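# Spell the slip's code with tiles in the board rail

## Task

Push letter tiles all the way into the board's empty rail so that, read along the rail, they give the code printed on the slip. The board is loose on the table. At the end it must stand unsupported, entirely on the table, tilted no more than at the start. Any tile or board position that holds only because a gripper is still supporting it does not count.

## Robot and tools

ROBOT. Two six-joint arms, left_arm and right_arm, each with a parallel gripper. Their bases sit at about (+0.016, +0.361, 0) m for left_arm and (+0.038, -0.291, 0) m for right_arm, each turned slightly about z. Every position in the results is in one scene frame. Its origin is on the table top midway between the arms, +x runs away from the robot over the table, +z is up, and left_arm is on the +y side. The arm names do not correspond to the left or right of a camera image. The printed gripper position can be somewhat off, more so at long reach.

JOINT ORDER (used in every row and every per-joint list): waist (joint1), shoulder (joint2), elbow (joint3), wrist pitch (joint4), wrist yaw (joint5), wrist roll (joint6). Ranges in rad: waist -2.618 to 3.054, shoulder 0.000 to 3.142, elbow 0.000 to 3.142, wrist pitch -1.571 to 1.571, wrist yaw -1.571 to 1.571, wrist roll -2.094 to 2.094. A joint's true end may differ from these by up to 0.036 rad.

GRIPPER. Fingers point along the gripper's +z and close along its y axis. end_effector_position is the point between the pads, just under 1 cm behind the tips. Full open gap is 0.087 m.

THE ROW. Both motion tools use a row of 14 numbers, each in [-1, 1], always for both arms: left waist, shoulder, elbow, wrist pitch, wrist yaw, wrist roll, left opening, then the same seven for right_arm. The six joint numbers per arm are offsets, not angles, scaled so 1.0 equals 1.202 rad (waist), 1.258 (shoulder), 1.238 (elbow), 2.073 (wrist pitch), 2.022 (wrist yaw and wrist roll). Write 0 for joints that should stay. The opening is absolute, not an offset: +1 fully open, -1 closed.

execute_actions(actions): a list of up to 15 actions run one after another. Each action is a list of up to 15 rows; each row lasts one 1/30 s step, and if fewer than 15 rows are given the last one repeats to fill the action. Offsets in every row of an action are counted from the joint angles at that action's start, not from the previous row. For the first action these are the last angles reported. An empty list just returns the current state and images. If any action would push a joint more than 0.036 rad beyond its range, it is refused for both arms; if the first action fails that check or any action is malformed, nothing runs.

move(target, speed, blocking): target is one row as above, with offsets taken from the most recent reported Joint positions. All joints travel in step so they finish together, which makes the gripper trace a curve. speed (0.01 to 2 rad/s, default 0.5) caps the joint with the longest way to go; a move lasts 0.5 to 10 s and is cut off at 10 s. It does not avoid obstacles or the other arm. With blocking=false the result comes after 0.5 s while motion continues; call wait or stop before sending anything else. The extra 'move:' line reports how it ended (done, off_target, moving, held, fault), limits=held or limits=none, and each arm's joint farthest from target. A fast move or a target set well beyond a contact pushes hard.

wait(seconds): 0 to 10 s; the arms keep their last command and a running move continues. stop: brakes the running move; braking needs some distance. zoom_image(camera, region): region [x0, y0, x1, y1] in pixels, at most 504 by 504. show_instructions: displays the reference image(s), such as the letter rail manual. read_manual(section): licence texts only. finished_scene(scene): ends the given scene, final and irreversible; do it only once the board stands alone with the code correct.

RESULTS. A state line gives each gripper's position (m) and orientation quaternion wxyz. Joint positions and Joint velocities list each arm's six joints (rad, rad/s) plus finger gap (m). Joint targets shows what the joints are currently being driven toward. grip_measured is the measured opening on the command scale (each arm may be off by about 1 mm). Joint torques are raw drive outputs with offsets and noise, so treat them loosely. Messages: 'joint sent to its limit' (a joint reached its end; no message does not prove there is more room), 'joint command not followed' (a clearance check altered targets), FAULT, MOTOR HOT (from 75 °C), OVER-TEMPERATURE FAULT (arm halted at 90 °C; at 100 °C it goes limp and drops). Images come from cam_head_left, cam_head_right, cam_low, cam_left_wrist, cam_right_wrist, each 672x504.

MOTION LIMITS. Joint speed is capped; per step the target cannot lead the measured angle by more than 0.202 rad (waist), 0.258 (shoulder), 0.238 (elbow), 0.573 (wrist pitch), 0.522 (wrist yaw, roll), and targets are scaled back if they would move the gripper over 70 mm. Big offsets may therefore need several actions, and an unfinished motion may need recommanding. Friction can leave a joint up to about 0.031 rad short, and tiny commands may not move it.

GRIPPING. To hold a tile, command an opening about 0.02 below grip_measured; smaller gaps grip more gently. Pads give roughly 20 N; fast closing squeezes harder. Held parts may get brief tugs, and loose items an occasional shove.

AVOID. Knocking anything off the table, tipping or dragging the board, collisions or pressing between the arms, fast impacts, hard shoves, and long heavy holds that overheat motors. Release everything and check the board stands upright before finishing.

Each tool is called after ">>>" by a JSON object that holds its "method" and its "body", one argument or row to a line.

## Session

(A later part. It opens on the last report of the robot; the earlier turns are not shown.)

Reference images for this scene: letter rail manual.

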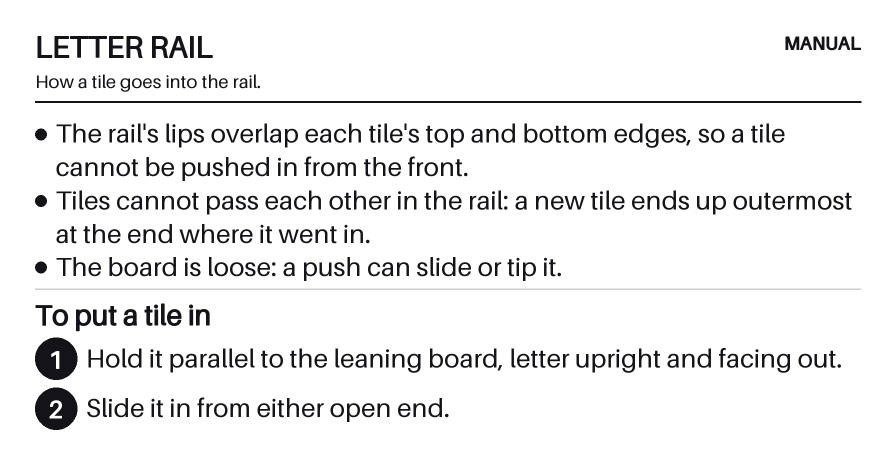

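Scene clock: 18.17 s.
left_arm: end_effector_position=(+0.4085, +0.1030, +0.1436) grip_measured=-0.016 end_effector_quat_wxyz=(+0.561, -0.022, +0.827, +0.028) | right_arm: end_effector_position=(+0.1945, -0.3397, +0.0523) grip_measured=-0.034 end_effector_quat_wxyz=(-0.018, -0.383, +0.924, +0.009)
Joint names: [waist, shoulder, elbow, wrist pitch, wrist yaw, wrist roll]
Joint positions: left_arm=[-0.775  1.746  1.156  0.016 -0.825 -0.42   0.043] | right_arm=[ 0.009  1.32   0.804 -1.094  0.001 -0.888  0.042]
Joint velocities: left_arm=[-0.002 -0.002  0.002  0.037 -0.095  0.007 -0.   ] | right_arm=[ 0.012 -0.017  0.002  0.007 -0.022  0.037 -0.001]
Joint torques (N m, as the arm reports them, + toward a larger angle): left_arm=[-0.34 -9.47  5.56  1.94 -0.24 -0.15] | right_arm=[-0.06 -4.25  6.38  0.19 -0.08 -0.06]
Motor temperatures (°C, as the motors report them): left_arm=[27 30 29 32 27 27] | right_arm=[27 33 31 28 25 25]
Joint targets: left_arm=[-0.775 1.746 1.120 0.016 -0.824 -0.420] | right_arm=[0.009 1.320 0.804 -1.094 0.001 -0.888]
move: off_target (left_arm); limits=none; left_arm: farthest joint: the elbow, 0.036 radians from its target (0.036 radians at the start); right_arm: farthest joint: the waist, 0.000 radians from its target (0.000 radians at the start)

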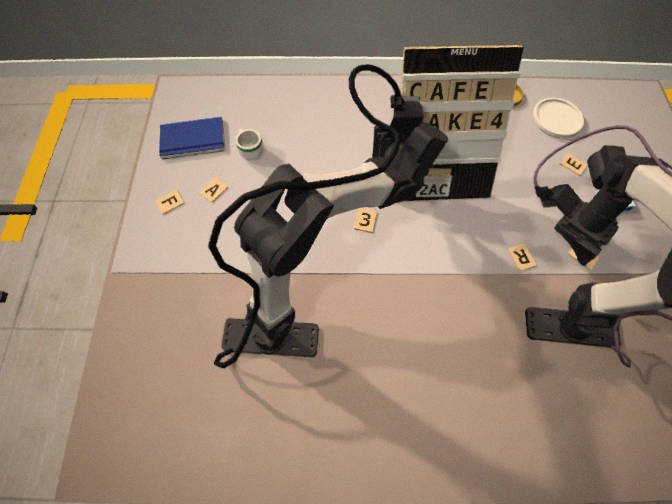

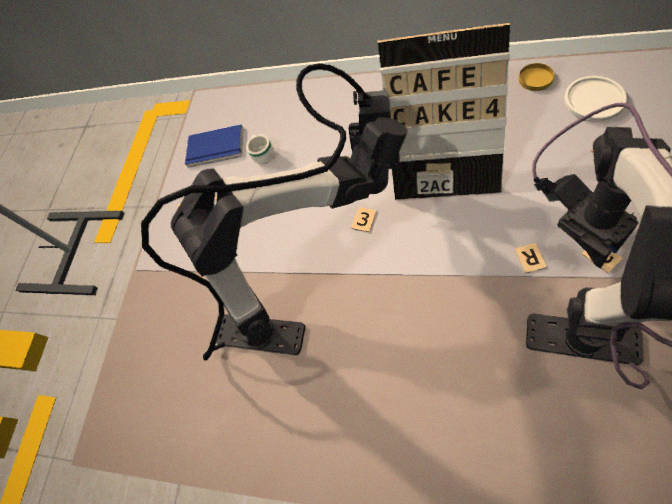

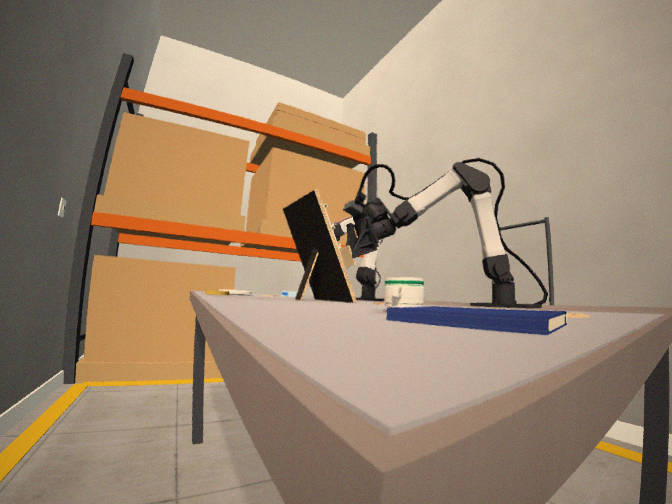

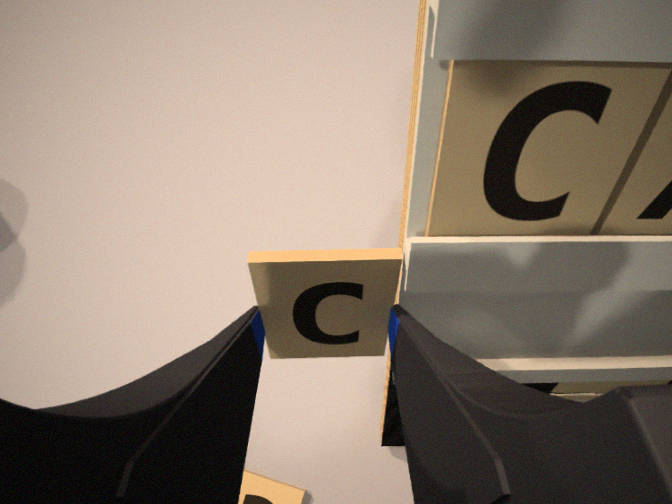

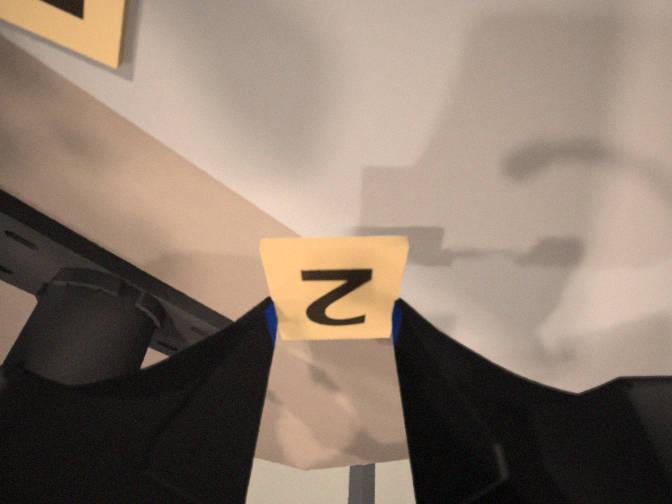

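>>> {"method": "move", "body": {
  "target": [0,-0.014,-0.036,0,-0.008,0,-0.12,0,0,0,0,0,0,-0.12],
  "speed": 0.15
}}

Scene clock: 19.03 s.
left_arm: end_effector_position=(+0.4058, +0.1070, +0.1390) grip_measured=-0.016 end_effector_quat_wxyz=(+0.559, -0.021, +0.828, +0.034) | right_arm: end_effector_position=(+0.1945, -0.3397, +0.0523) grip_measured=-0.034 end_effector_quat_wxyz=(-0.018, -0.383, +0.924, +0.009)
Joint names: [waist, shoulder, elbow, wrist pitch, wrist yaw, wrist roll]
Joint positions: left_arm=[-0.775  1.741  1.137  0.018 -0.831 -0.42   0.043] | right_arm=[ 0.009  1.32   0.804 -1.094  0.001 -0.888  0.042]
Joint velocities: left_arm=[ 0.007  0.002  0.017  0.007 -0.095  0.051  0.001] | right_arm=[ 0.007 -0.012 -0.002  0.037 -0.037 -0.037  0.   ]
Joint torques (N m, as the arm reports them, + toward a larger angle): left_arm=[ -0.3  -10.35   6.56   1.91  -0.37  -0.15] | right_arm=[ 0.08 -4.13  6.43  0.2  -0.13 -0.09]
Motor temperatures (°C, as the motors report them): left_arm=[27 30 29 32 27 27] | right_arm=[27 33 31 28 25 25]
Joint targets: left_arm=[-0.775 1.728 1.112 0.016 -0.841 -0.420] | right_arm=[0.009 1.320 0.804 -1.094 0.001 -0.888]
move: off_target (left_arm); limits=none; left_arm: farthest joint: the elbow, 0.026 radians from its target (0.045 radians at the start); right_arm: farthest joint: the waist, 0.000 radians from its target (0.000 radians at the start)

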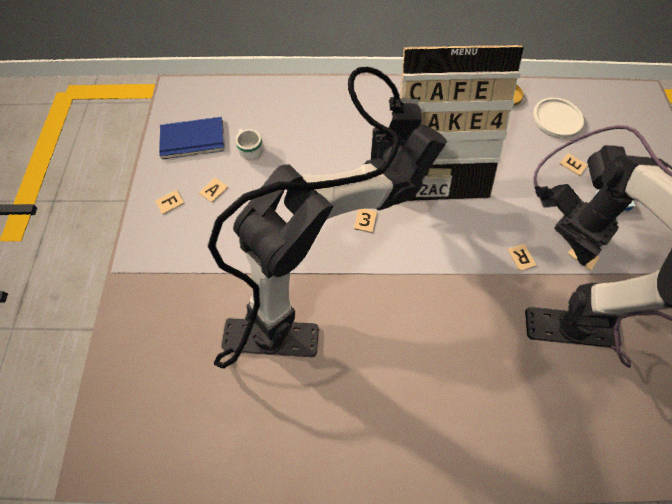

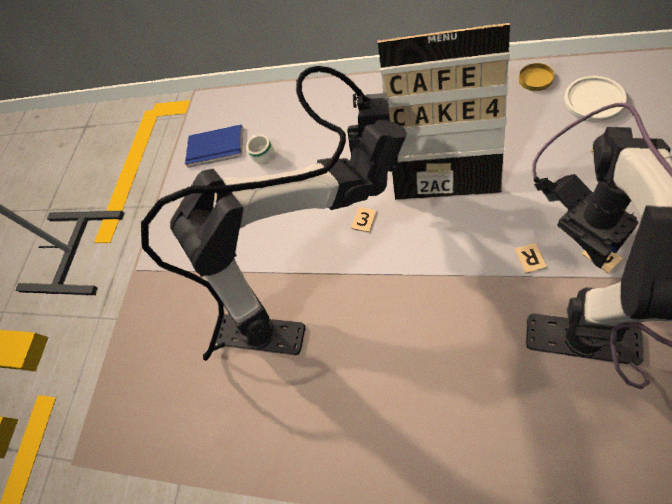

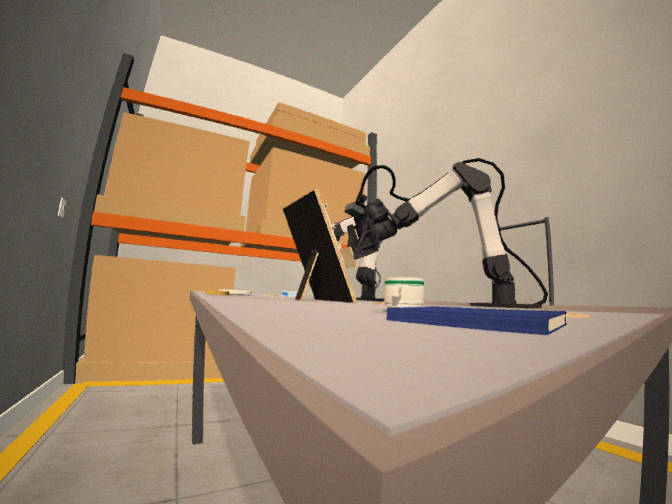

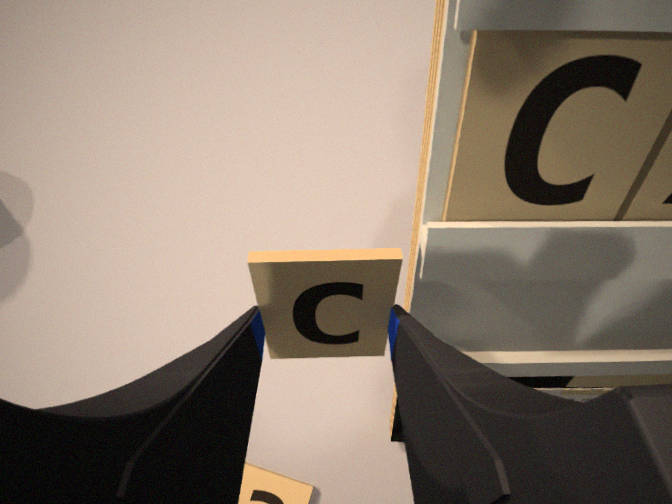

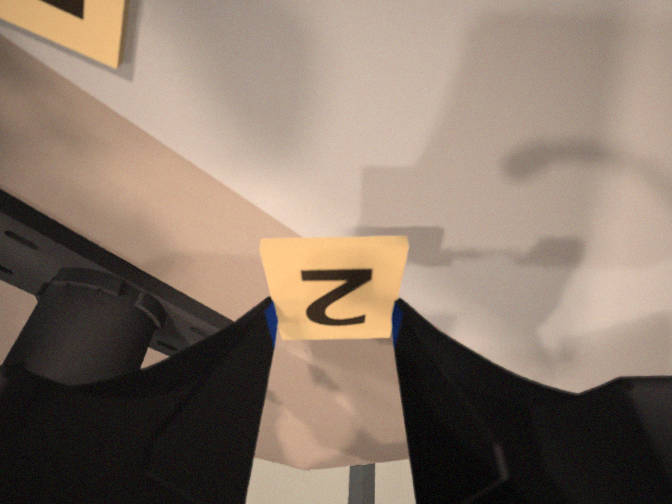

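>>> {"method": "execute_actions", "body": {
  "actions": [
    [[-0.006,0.015,0.013,0,0,0,-0.12,0,0,0,0,0,0,-0.12],[-0.007,0.017,0.015,0,0,0,-0.12,0,0,0,0,0,0,-0.12],[-0.009,0.019,0.018,0,0,0,-0.12,0,0,0,0,0,0,-0.12],[-0.010,0.021,0.020,0,0,0,-0.12,0,0,0,0,0,0,-0.12],[-0.011,0.023,0.023,0,0,-0.003,-0.12,0,0,0,0,0,0,-0.12],[-0.012,0.025,0.025,0,0,-0.004,-0.12,0,0,0,0,0,0,-0.12],[-0.014,0.027,0.028,0,0,-0.005,-0.12,0,0,0,0,0,0,-0.12],[-0.015,0.029,0.030,0,0,-0.006,-0.12,0,0,0,0,0,0,-0.12],[-0.016,0.031,0.033,0,0,-0.007,-0.12,0,0,0,0,0,0,-0.12],[-0.018,0.033,0.035,0,0,-0.008,-0.12,0,0,0,0,0,0,-0.12],[-0.019,0.035,0.038,0,0,-0.009,-0.12,0,0,0,0,0,0,-0.12]]
  ]
}}

>>> {"method": "wait", "body": {
  "seconds": 0.2
}}

Scene clock: 19.77 s.
left_arm: end_effector_position=(+0.4078, +0.1025, +0.1412) grip_measured=-0.016 end_effector_quat_wxyz=(+0.562, -0.023, +0.826, +0.036) | right_arm: end_effector_position=(+0.1945, -0.3397, +0.0523) grip_measured=-0.034 end_effector_quat_wxyz=(-0.018, -0.383, +0.924, +0.009)
Joint names: [waist, shoulder, elbow, wrist pitch, wrist yaw, wrist roll]
Joint positions: left_arm=[-0.782  1.758  1.162  0.011 -0.846 -0.423  0.043] | right_arm=[ 0.009  1.32   0.804 -1.094  0.001 -0.888  0.042]
Joint velocities: left_arm=[-0.022 -0.022  0.017 -0.007 -0.051 -0.037  0.   ] | right_arm=[-0.007  0.002 -0.002 -0.095 -0.037 -0.022 -0.   ]
Joint torques (N m, as the arm reports them, + toward a larger angle): left_arm=[-1.42 -7.33 11.14  2.01 -0.09 -0.31] | right_arm=[ 0.08 -4.24  6.58  0.16 -0.04 -0.13]
Motor temperatures (°C, as the motors report them): left_arm=[27 30 29 32 27 27] | right_arm=[27 33 31 28 25 25]
Joint targets: left_arm=[-0.798 1.785 1.184 0.018 -0.831 -0.438] | right_arm=[0.009 1.320 0.804 -1.094 0.001 -0.888]

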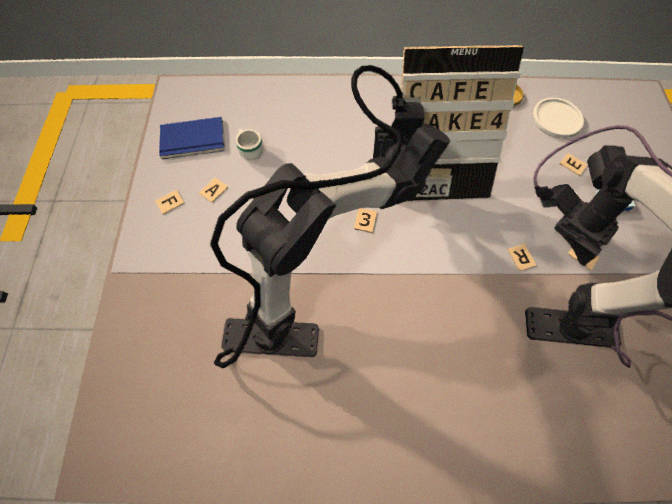

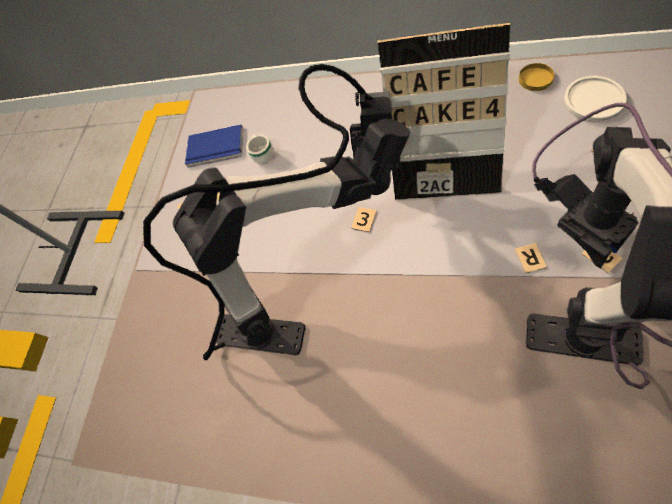

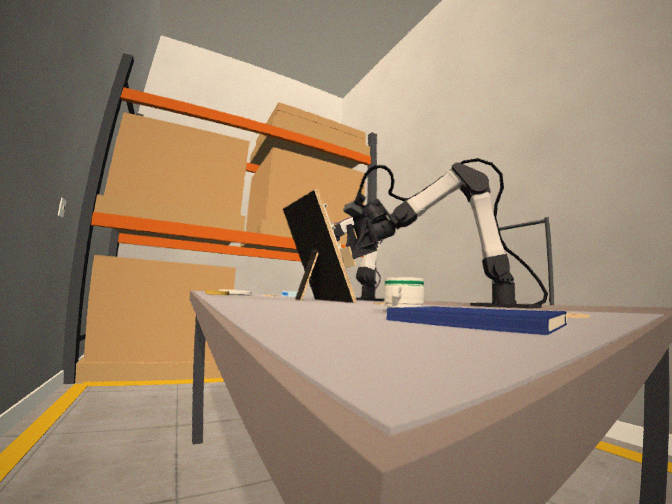

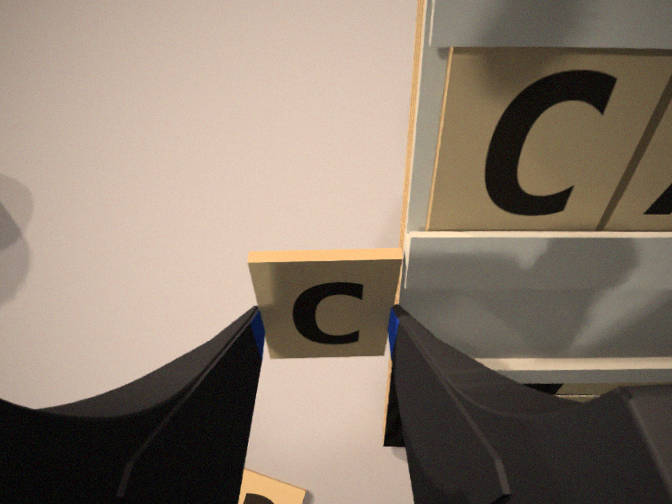

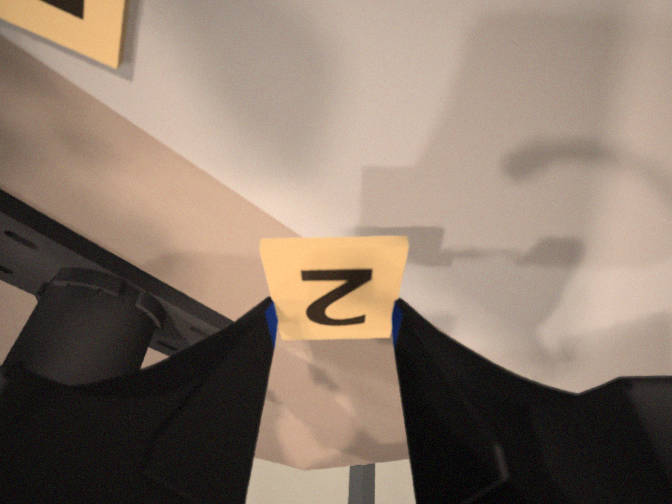

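Scene clock: 19.97 s.
left_arm: end_effector_position=(+0.4078, +0.1026, +0.1411) grip_measured=-0.016 end_effector_quat_wxyz=(+0.562, -0.023, +0.826, +0.037) | right_arm: end_effector_position=(+0.1945, -0.3397, +0.0523) grip_measured=-0.034 end_effector_quat_wxyz=(-0.018, -0.383, +0.924, +0.009)
Joint names: [waist, shoulder, elbow, wrist pitch, wrist yaw, wrist roll]
Joint positions: left_arm=[-0.782  1.758  1.162  0.01  -0.847 -0.423  0.043] | right_arm=[ 0.009  1.32   0.804 -1.094  0.001 -0.888  0.042]
Joint velocities: left_arm=[-0.002 -0.012 -0.002 -0.051  0.081 -0.022  0.   ] | right_arm=[-0.012 -0.012  0.007  0.022 -0.037  0.037  0.001]
Joint torques (N m, as the arm reports them, + toward a larger angle): left_arm=[-1.48 -7.33 11.14  2.01 -0.1  -0.3 ] | right_arm=[-0.18 -4.47  6.29  0.2  -0.06 -0.13]
Motor temperatures (°C, as the motors report them): left_arm=[27 30 29 32 27 27] | right_arm=[27 33 31 28 25 25]
Joint targets: left_arm=[-0.798 1.785 1.184 0.018 -0.831 -0.438] | right_arm=[0.009 1.320 0.804 -1.094 0.001 -0.888]
wait: 0.20 s; at rest by 0.17 s

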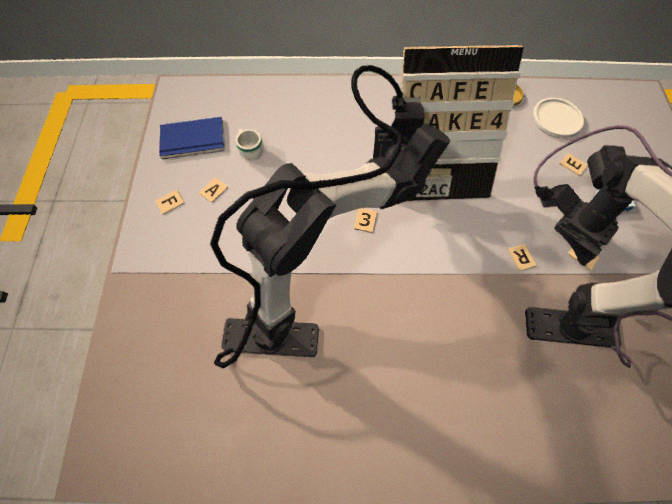

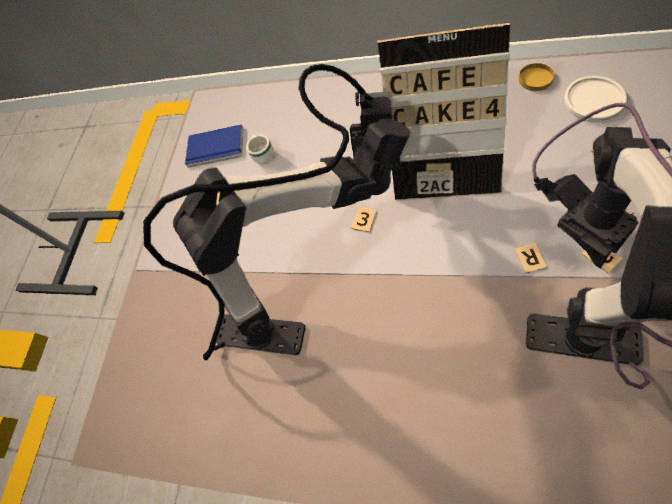

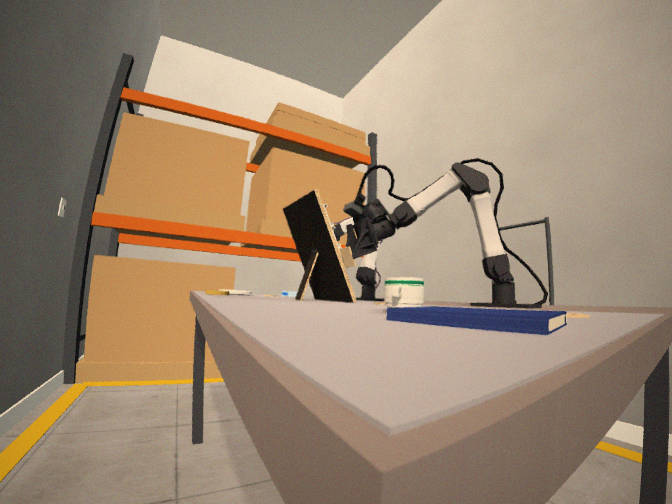

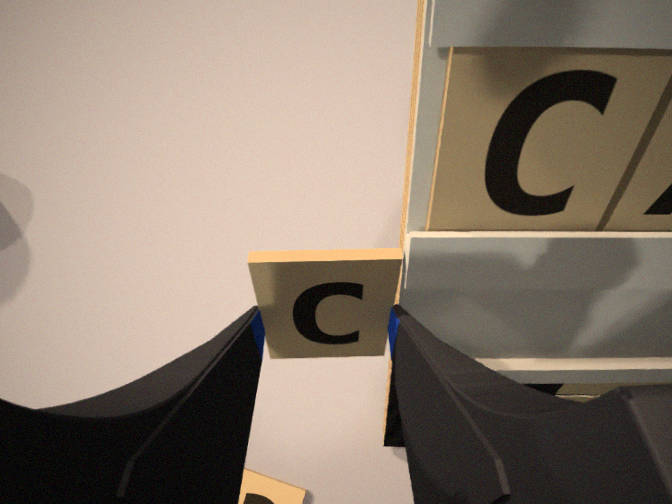

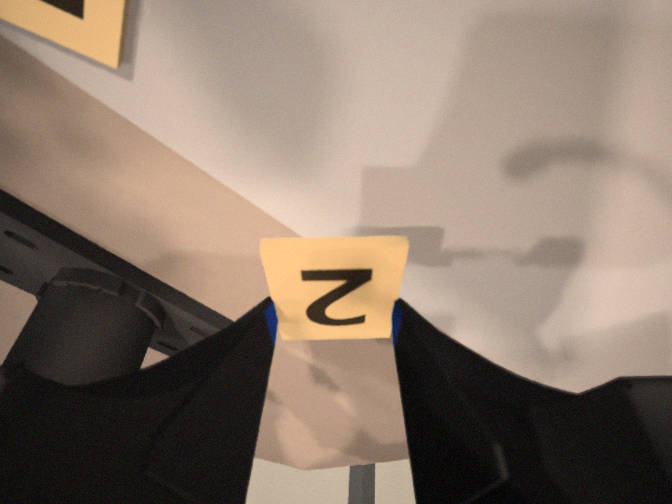

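>>> {"method": "execute_actions", "body": {
  "actions": [
    [[0,-0.01,-0.02,0,0,0,-0.12,0,0,0,0,0,0,-0.12],[0,-0.013,-0.025,0,0,0,-0.12,0,0,0,0,0,0,-0.12],[0,-0.016,-0.03,0,0,0,-0.12,0,0,0,0,0,0,-0.12],[0,-0.02,-0.037,0,0,0,-0.12,0,0,0,0,0,0,-0.12]],
    [[0,0,0,0.002,0.008,0,-0.12,0,0,0,0,0,0,-0.12],[0,0,0,0.003,0.01,0,-0.12,0,0,0,0,0,0,-0.12],[0,0,0,0.004,0.013,0,-0.12,0,0,0,0,0,0,-0.12],[0,0,0,0.005,0.016,0,-0.12,0,0,0,0,0,0,-0.12],[0,0,0,0.007,0.019,0,-0.12,0,0,0,0,0,0,-0.12],[0,0,0,0.008,0.022,0,-0.12,0,0,0,0,0,0,-0.12],[0,0,0,0.009,0.025,0,-0.12,0,0,0,0,0,0,-0.12],[0,0,0,0.011,0.028,0,-0.12,0,0,0,0,0,0,-0.12]]
  ]
}}

>>> {"method": "zoom_image", "body": {
  "camera": "cam_low",
  "region": [310,220,380,280]
}}

Scene clock: 21.50 s.
left_arm: end_effector_position=(+0.4050, +0.1001, +0.1399) grip_measured=-0.016 end_effector_quat_wxyz=(+0.560, -0.018, +0.828, +0.023) | right_arm: end_effector_position=(+0.1945, -0.3397, +0.0523) grip_measured=-0.034 end_effector_quat_wxyz=(-0.018, -0.383, +0.924, +0.009)
Joint names: [waist, shoulder, elbow, wrist pitch, wrist yaw, wrist roll]
Joint positions: left_arm=[-0.782  1.744  1.143  0.025 -0.818 -0.423  0.043] | right_arm=[ 0.009  1.32   0.804 -1.094  0.001 -0.888  0.042]
Joint velocities: left_arm=[ 0.002 -0.002  0.007  0.022 -0.022  0.007 -0.   ] | right_arm=[-0.002  0.002  0.002  0.007  0.022 -0.037 -0.001]
Joint torques (N m, as the arm reports them, + toward a larger angle): left_arm=[-0.35 -9.45  9.09  2.01  0.02 -0.15] | right_arm=[ 0.17 -4.12  6.25  0.13 -0.07 -0.1 ]
Motor temperatures (°C, as the motors report them): left_arm=[27 31 30 33 27 27] | right_arm=[27 33 31 28 25 25]
Joint targets: left_arm=[-0.782 1.744 1.143 0.034 -0.791 -0.423] | right_arm=[0.009 1.320 0.804 -1.094 0.001 -0.888]

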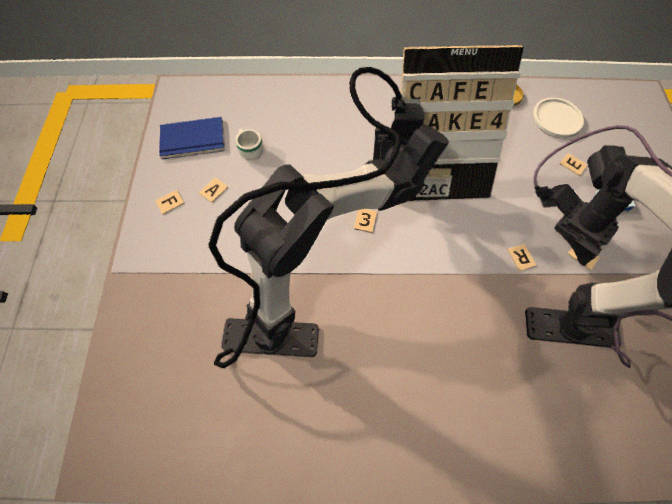

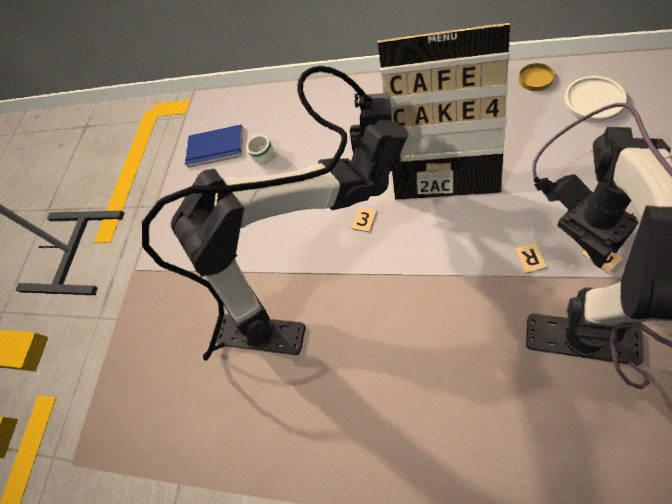

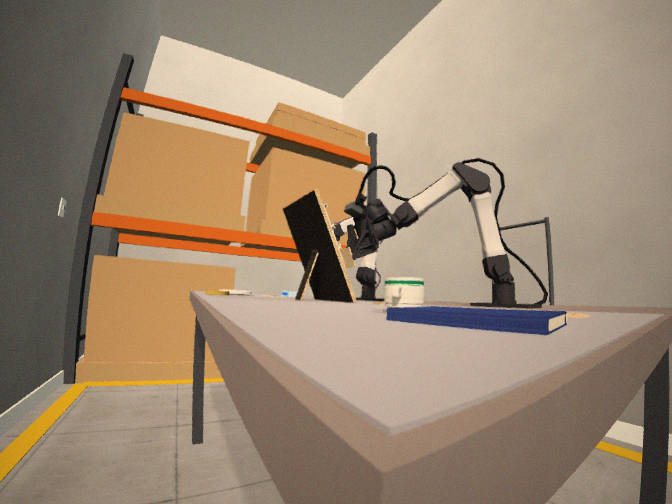

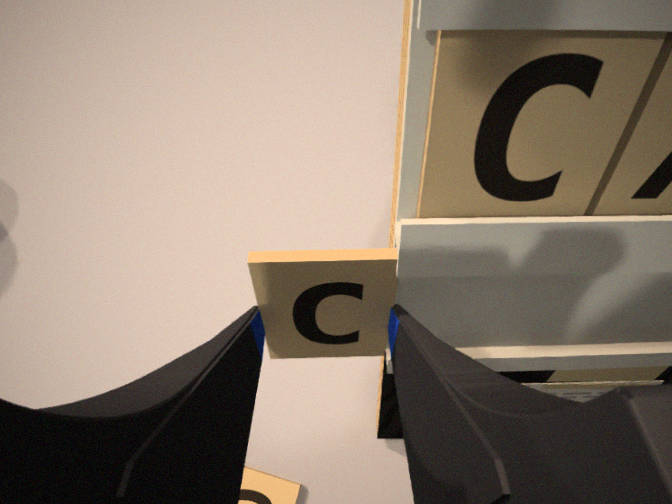

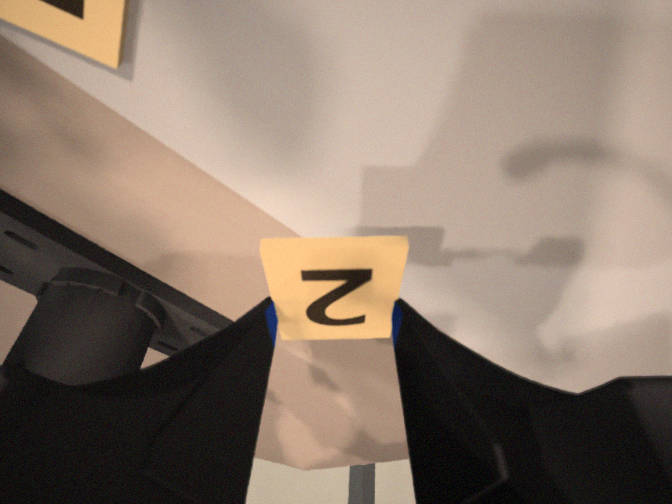

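Region (310, 220, 380, 280) of cam_low's 672x504 image, scaled by 7.200, with more detail than that image has; it fills the top 432 rows of this view, and the rest is white.

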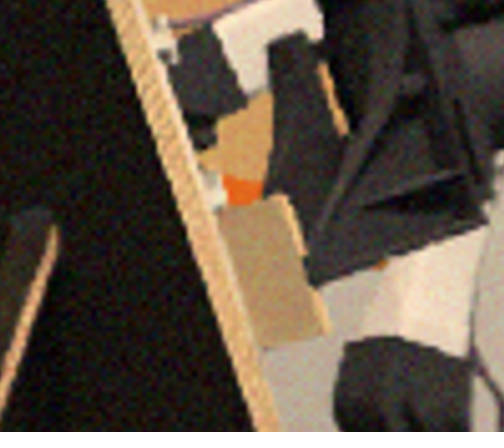

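Top is behind the lip; bottom catches (low). Raise slightly while keeping push; fix roll.

>>> {"method": "move", "body": {
  "target": [0,0,0.02,0.003,0.012,-0.012,-0.12,0,0,0,0,0,0,-0.12],
  "speed": 0.06
}}

Scene clock: 22.30 s.
left_arm: end_effector_position=(+0.4050, +0.0998, +0.1399) grip_measured=-0.016 end_effector_quat_wxyz=(+0.560, -0.021, +0.828, +0.021) | right_arm: end_effector_position=(+0.1945, -0.3397, +0.0523) grip_measured=-0.034 end_effector_quat_wxyz=(-0.018, -0.383, +0.924, +0.009)
Joint names: [waist, shoulder, elbow, wrist pitch, wrist yaw, wrist roll]
Joint positions: left_arm=[-0.782  1.744  1.143  0.025 -0.818 -0.433  0.043] | right_arm=[ 0.009  1.32   0.804 -1.094  0.001 -0.888  0.042]
Joint velocities: left_arm=[-0.007 -0.002 -0.012  0.007 -0.051  0.022  0.   ] | right_arm=[-0.007 -0.002  0.002 -0.022 -0.007 -0.037 -0.001]
Joint torques (N m, as the arm reports them, + toward a larger angle): left_arm=[-0.34 -9.43 11.49  2.01  0.   -0.29] | right_arm=[-0.01 -4.25  6.43  0.13 -0.02 -0.13]
Motor temperatures (°C, as the motors report them): left_arm=[27 31 30 33 27 27] | right_arm=[27 32 32 28 25 25]
Joint targets: left_arm=[-0.782 1.744 1.168 0.031 -0.794 -0.448] | right_arm=[0.009 1.320 0.804 -1.094 0.001 -0.888]
move: off_target (left_arm); limits=none; left_arm: farthest joint: the elbow, 0.025 radians from its target (0.025 radians at the start); right_arm: farthest joint: the waist, 0.000 radians from its target (0.000 radians at the start)

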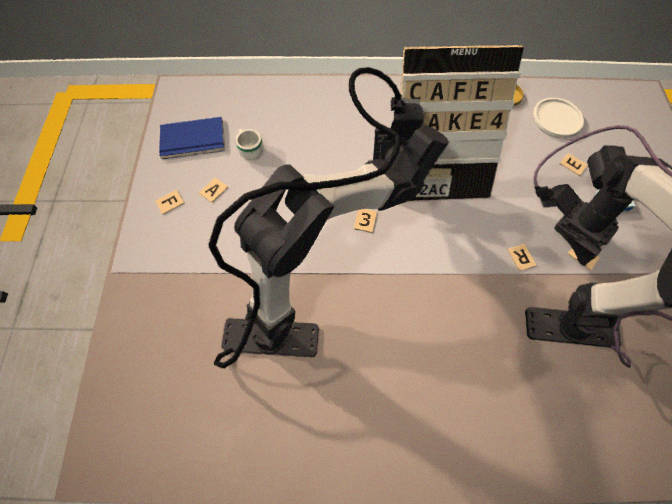

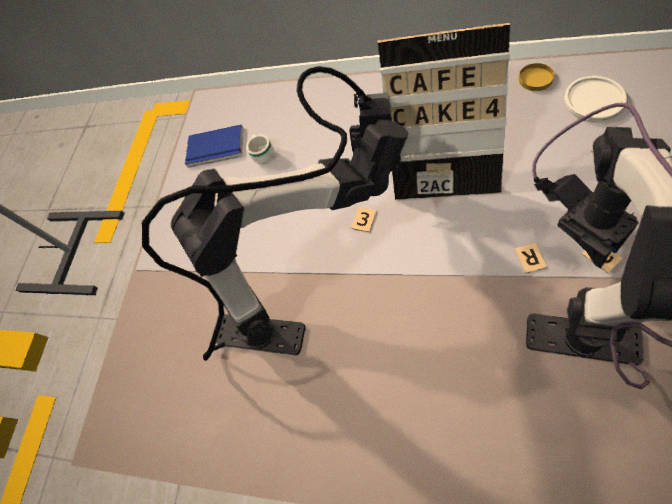

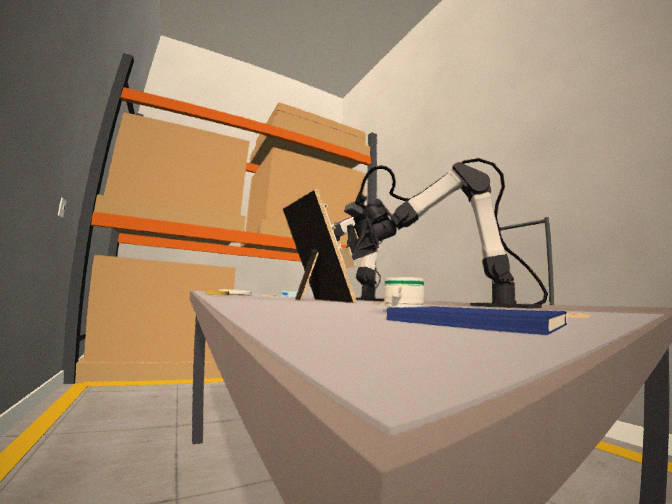

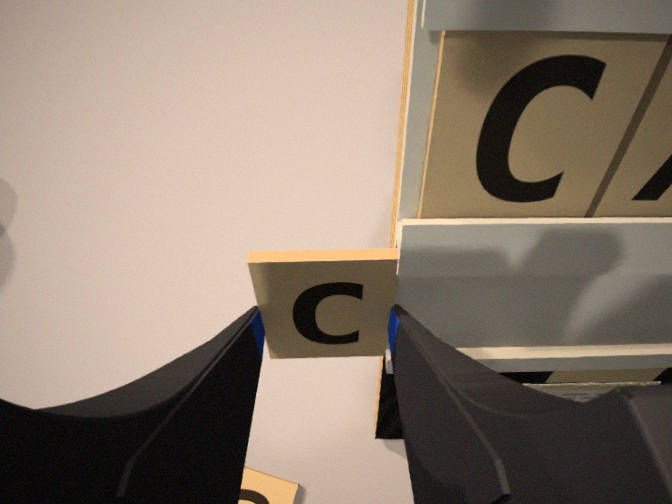

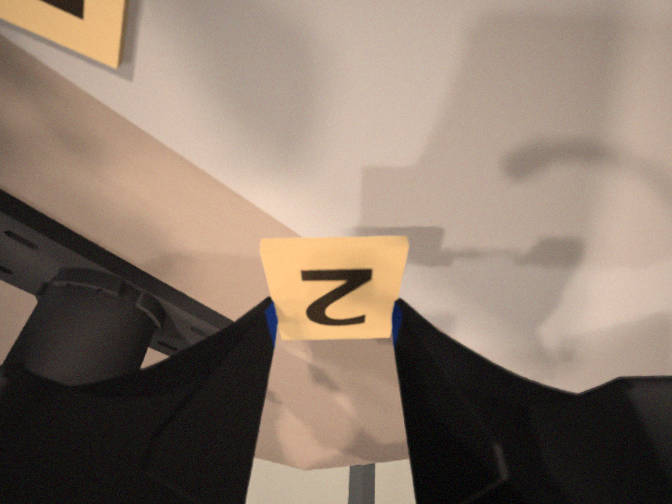

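>>> {"method": "move", "body": {
  "target": [0,0,0.024,0.006,0.004,0,-0.12,0,0,0,0,0,0,-0.12],
  "speed": 0.1
}}

Scene clock: 23.07 s.
left_arm: end_effector_position=(+0.4050, +0.1001, +0.1399) grip_measured=-0.016 end_effector_quat_wxyz=(+0.560, -0.022, +0.828, +0.021) | right_arm: end_effector_position=(+0.1945, -0.3397, +0.0523) grip_measured=-0.034 end_effector_quat_wxyz=(-0.018, -0.383, +0.924, +0.009)
Joint names: [waist, shoulder, elbow, wrist pitch, wrist yaw, wrist roll]
Joint positions: left_arm=[-0.782  1.744  1.143  0.024 -0.82  -0.433  0.043] | right_arm=[ 0.009  1.32   0.804 -1.094  0.001 -0.888  0.042]
Joint velocities: left_arm=[-0.002 -0.007  0.022 -0.022 -0.081  0.022  0.   ] | right_arm=[-0.007 -0.012  0.012 -0.037  0.007 -0.022  0.   ]
Joint torques (N m, as the arm reports them, + toward a larger angle): left_arm=[-0.3  -9.41 12.    2.06 -0.17 -0.15] | right_arm=[ 0.01 -4.18  6.36  0.18 -0.04 -0.06]
Motor temperatures (°C, as the motors report them): left_arm=[27 31 30 33 27 27] | right_arm=[27 32 32 28 25 25]
Joint targets: left_arm=[-0.782 1.744 1.172 0.037 -0.810 -0.433] | right_arm=[0.009 1.320 0.804 -1.094 0.001 -0.888]
move: off_target (left_arm); limits=none; left_arm: farthest joint: the elbow, 0.030 radians from its target (0.030 radians at the start); right_arm: farthest joint: the waist, 0.000 radians from its target (0.000 radians at the start)

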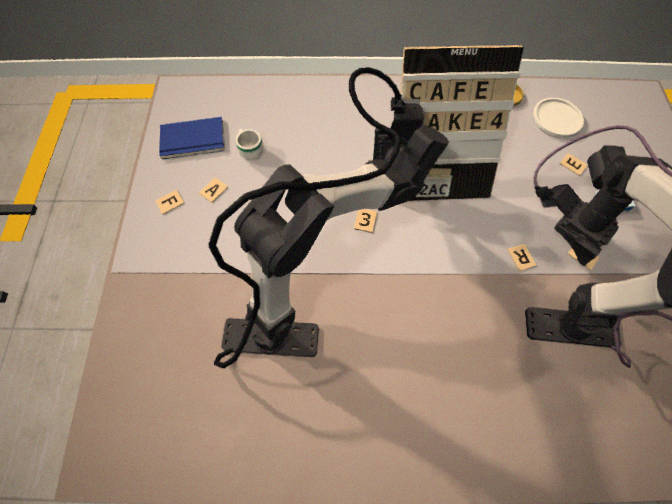

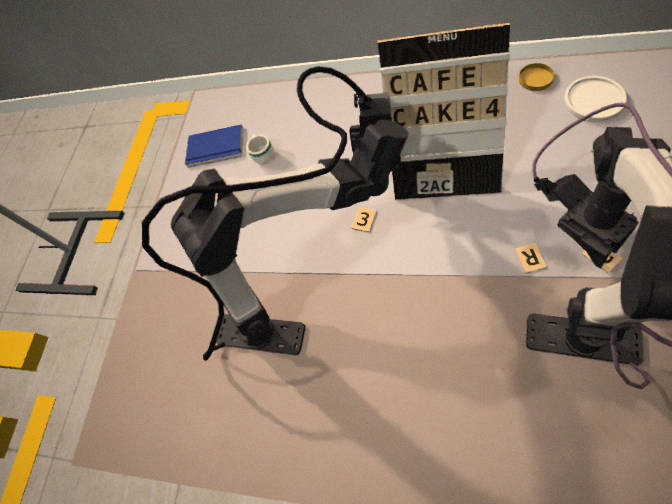

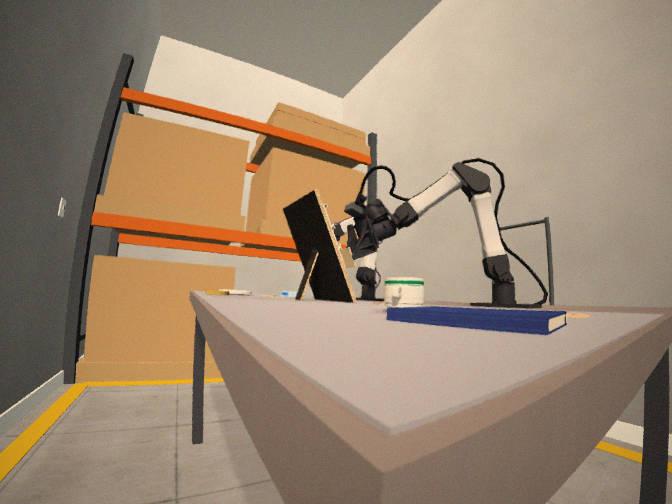

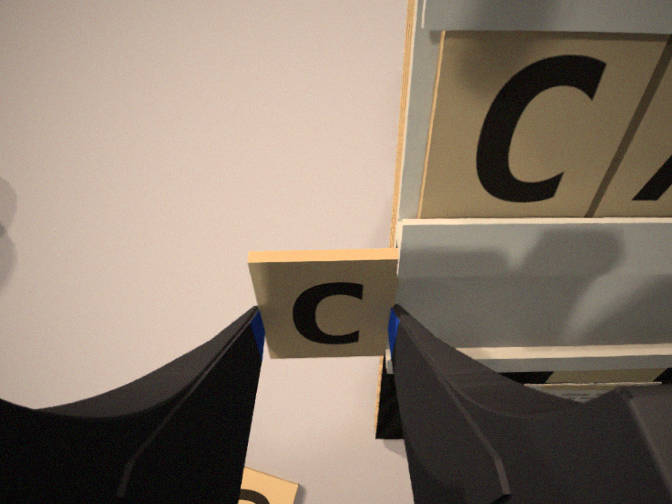

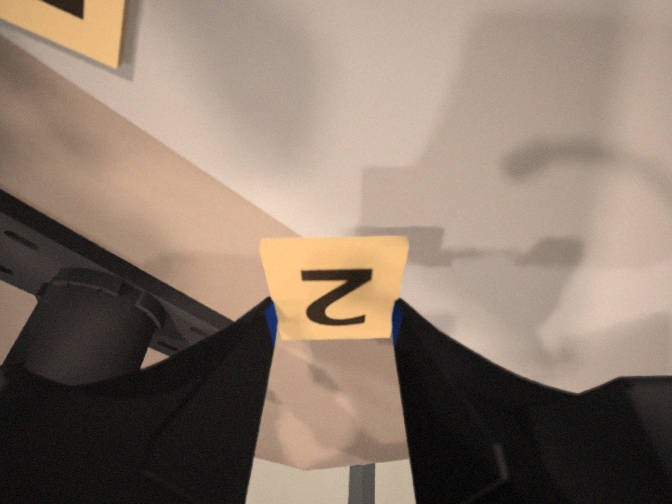

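>>> {"method": "execute_actions", "body": {
  "actions": [
    [[0,0,0,0,-0.01,0,-0.12,0,0,0,0,0,0,-0.12],[0,0,0,0,-0.01,0,-0.12,0,0,0,0,0,0,-0.12],[0,0,0,0,-0.01,0,-0.12,0,0,0,0,0,0,-0.12],[0,0,0,0,-0.01,0,-0.12,0,0,0,0,0,0,-0.12],[0,0,0,0,-0.01,0,-0.12,0,0,0,0,0,0,-0.12],[0,0,0,0.004,-0.01,0,-0.12,0,0,0,0,0,0,-0.12],[0,0,0,0.008,-0.01,0,-0.12,0,0,0,0,0,0,-0.12]],
    [[0,0,0,0.002,0.008,0,-0.12,0,0,0,0,0,0,-0.12],[0,0,0,0.003,0.011,0,-0.12,0,0,0,0,0,0,-0.12],[0,0,0,0.004,0.014,0,-0.12,0,0,0,0,0,0,-0.12],[0,0,0,0.005,0.018,0,-0.12,0,0,0,0,0,0,-0.12]]
  ]
}}

Scene clock: 24.20 s.
left_arm: end_effector_position=(+0.4064, +0.1004, +0.1421) grip_measured=-0.016 end_effector_quat_wxyz=(+0.564, -0.026, +0.825, +0.022) | right_arm: end_effector_position=(+0.1945, -0.3397, +0.0523) grip_measured=-0.034 end_effector_quat_wxyz=(-0.018, -0.383, +0.924, +0.009)
Joint names: [waist, shoulder, elbow, wrist pitch, wrist yaw, wrist roll]
Joint positions: left_arm=[-0.782  1.744  1.143  0.035 -0.829 -0.433  0.043] | right_arm=[ 0.009  1.32   0.804 -1.094  0.001 -0.888  0.042]
Joint velocities: left_arm=[-0.002  0.007  0.012  0.051 -0.051  0.022 -0.001] | right_arm=[-0.002  0.007 -0.027 -0.007  0.007 -0.066 -0.   ]
Joint torques (N m, as the arm reports them, + toward a larger angle): left_arm=[-0.33 -9.43  9.05  2.04  0.09 -0.15] | right_arm=[ 0.08 -4.07  6.43  0.2  -0.04 -0.08]
Motor temperatures (°C, as the motors report them): left_arm=[27 31 30 33 27 27] | right_arm=[27 32 32 28 25 25]
Joint targets: left_arm=[-0.782 1.744 1.143 0.045 -0.795 -0.433] | right_arm=[0.009 1.320 0.804 -1.094 0.001 -0.888]

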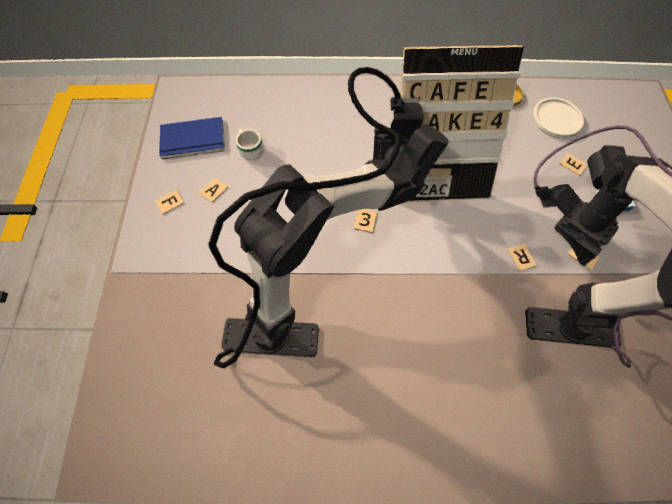

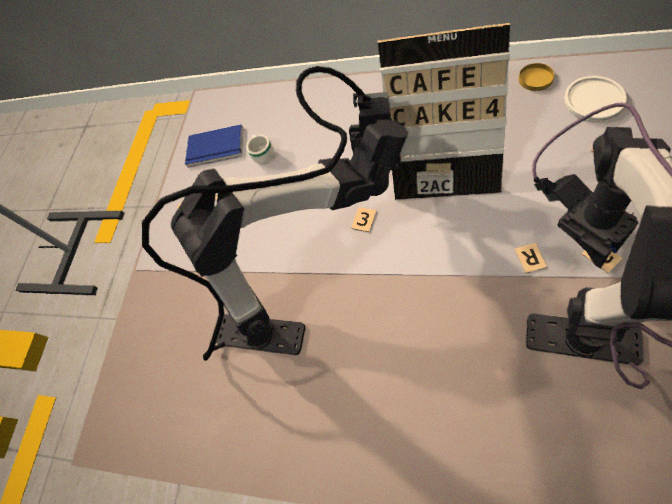

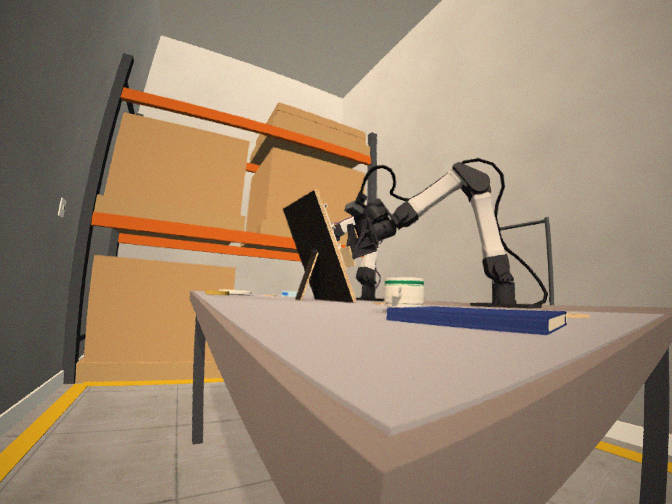

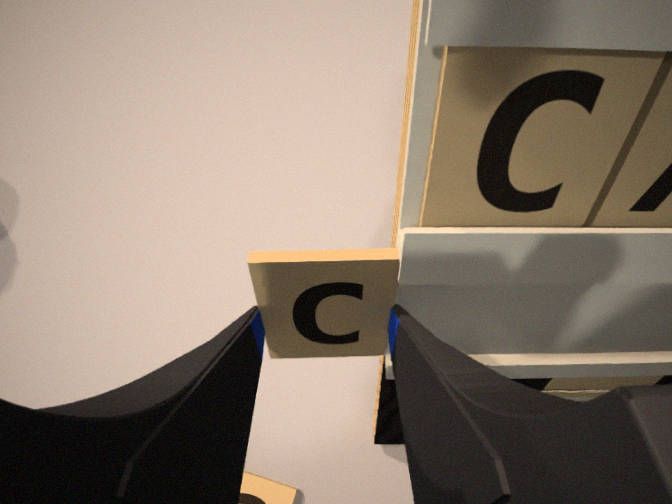

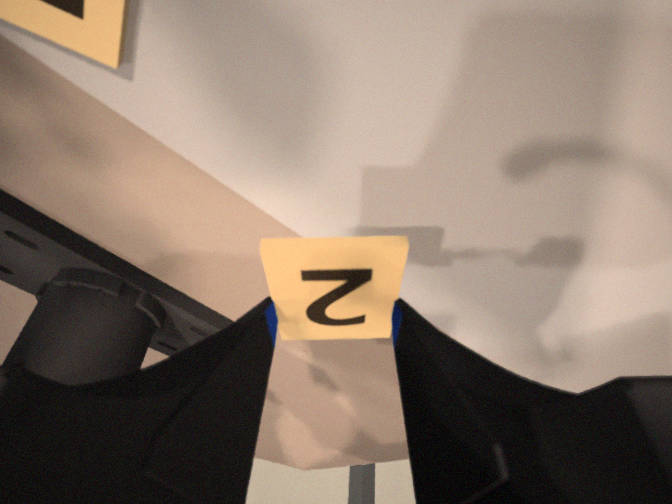

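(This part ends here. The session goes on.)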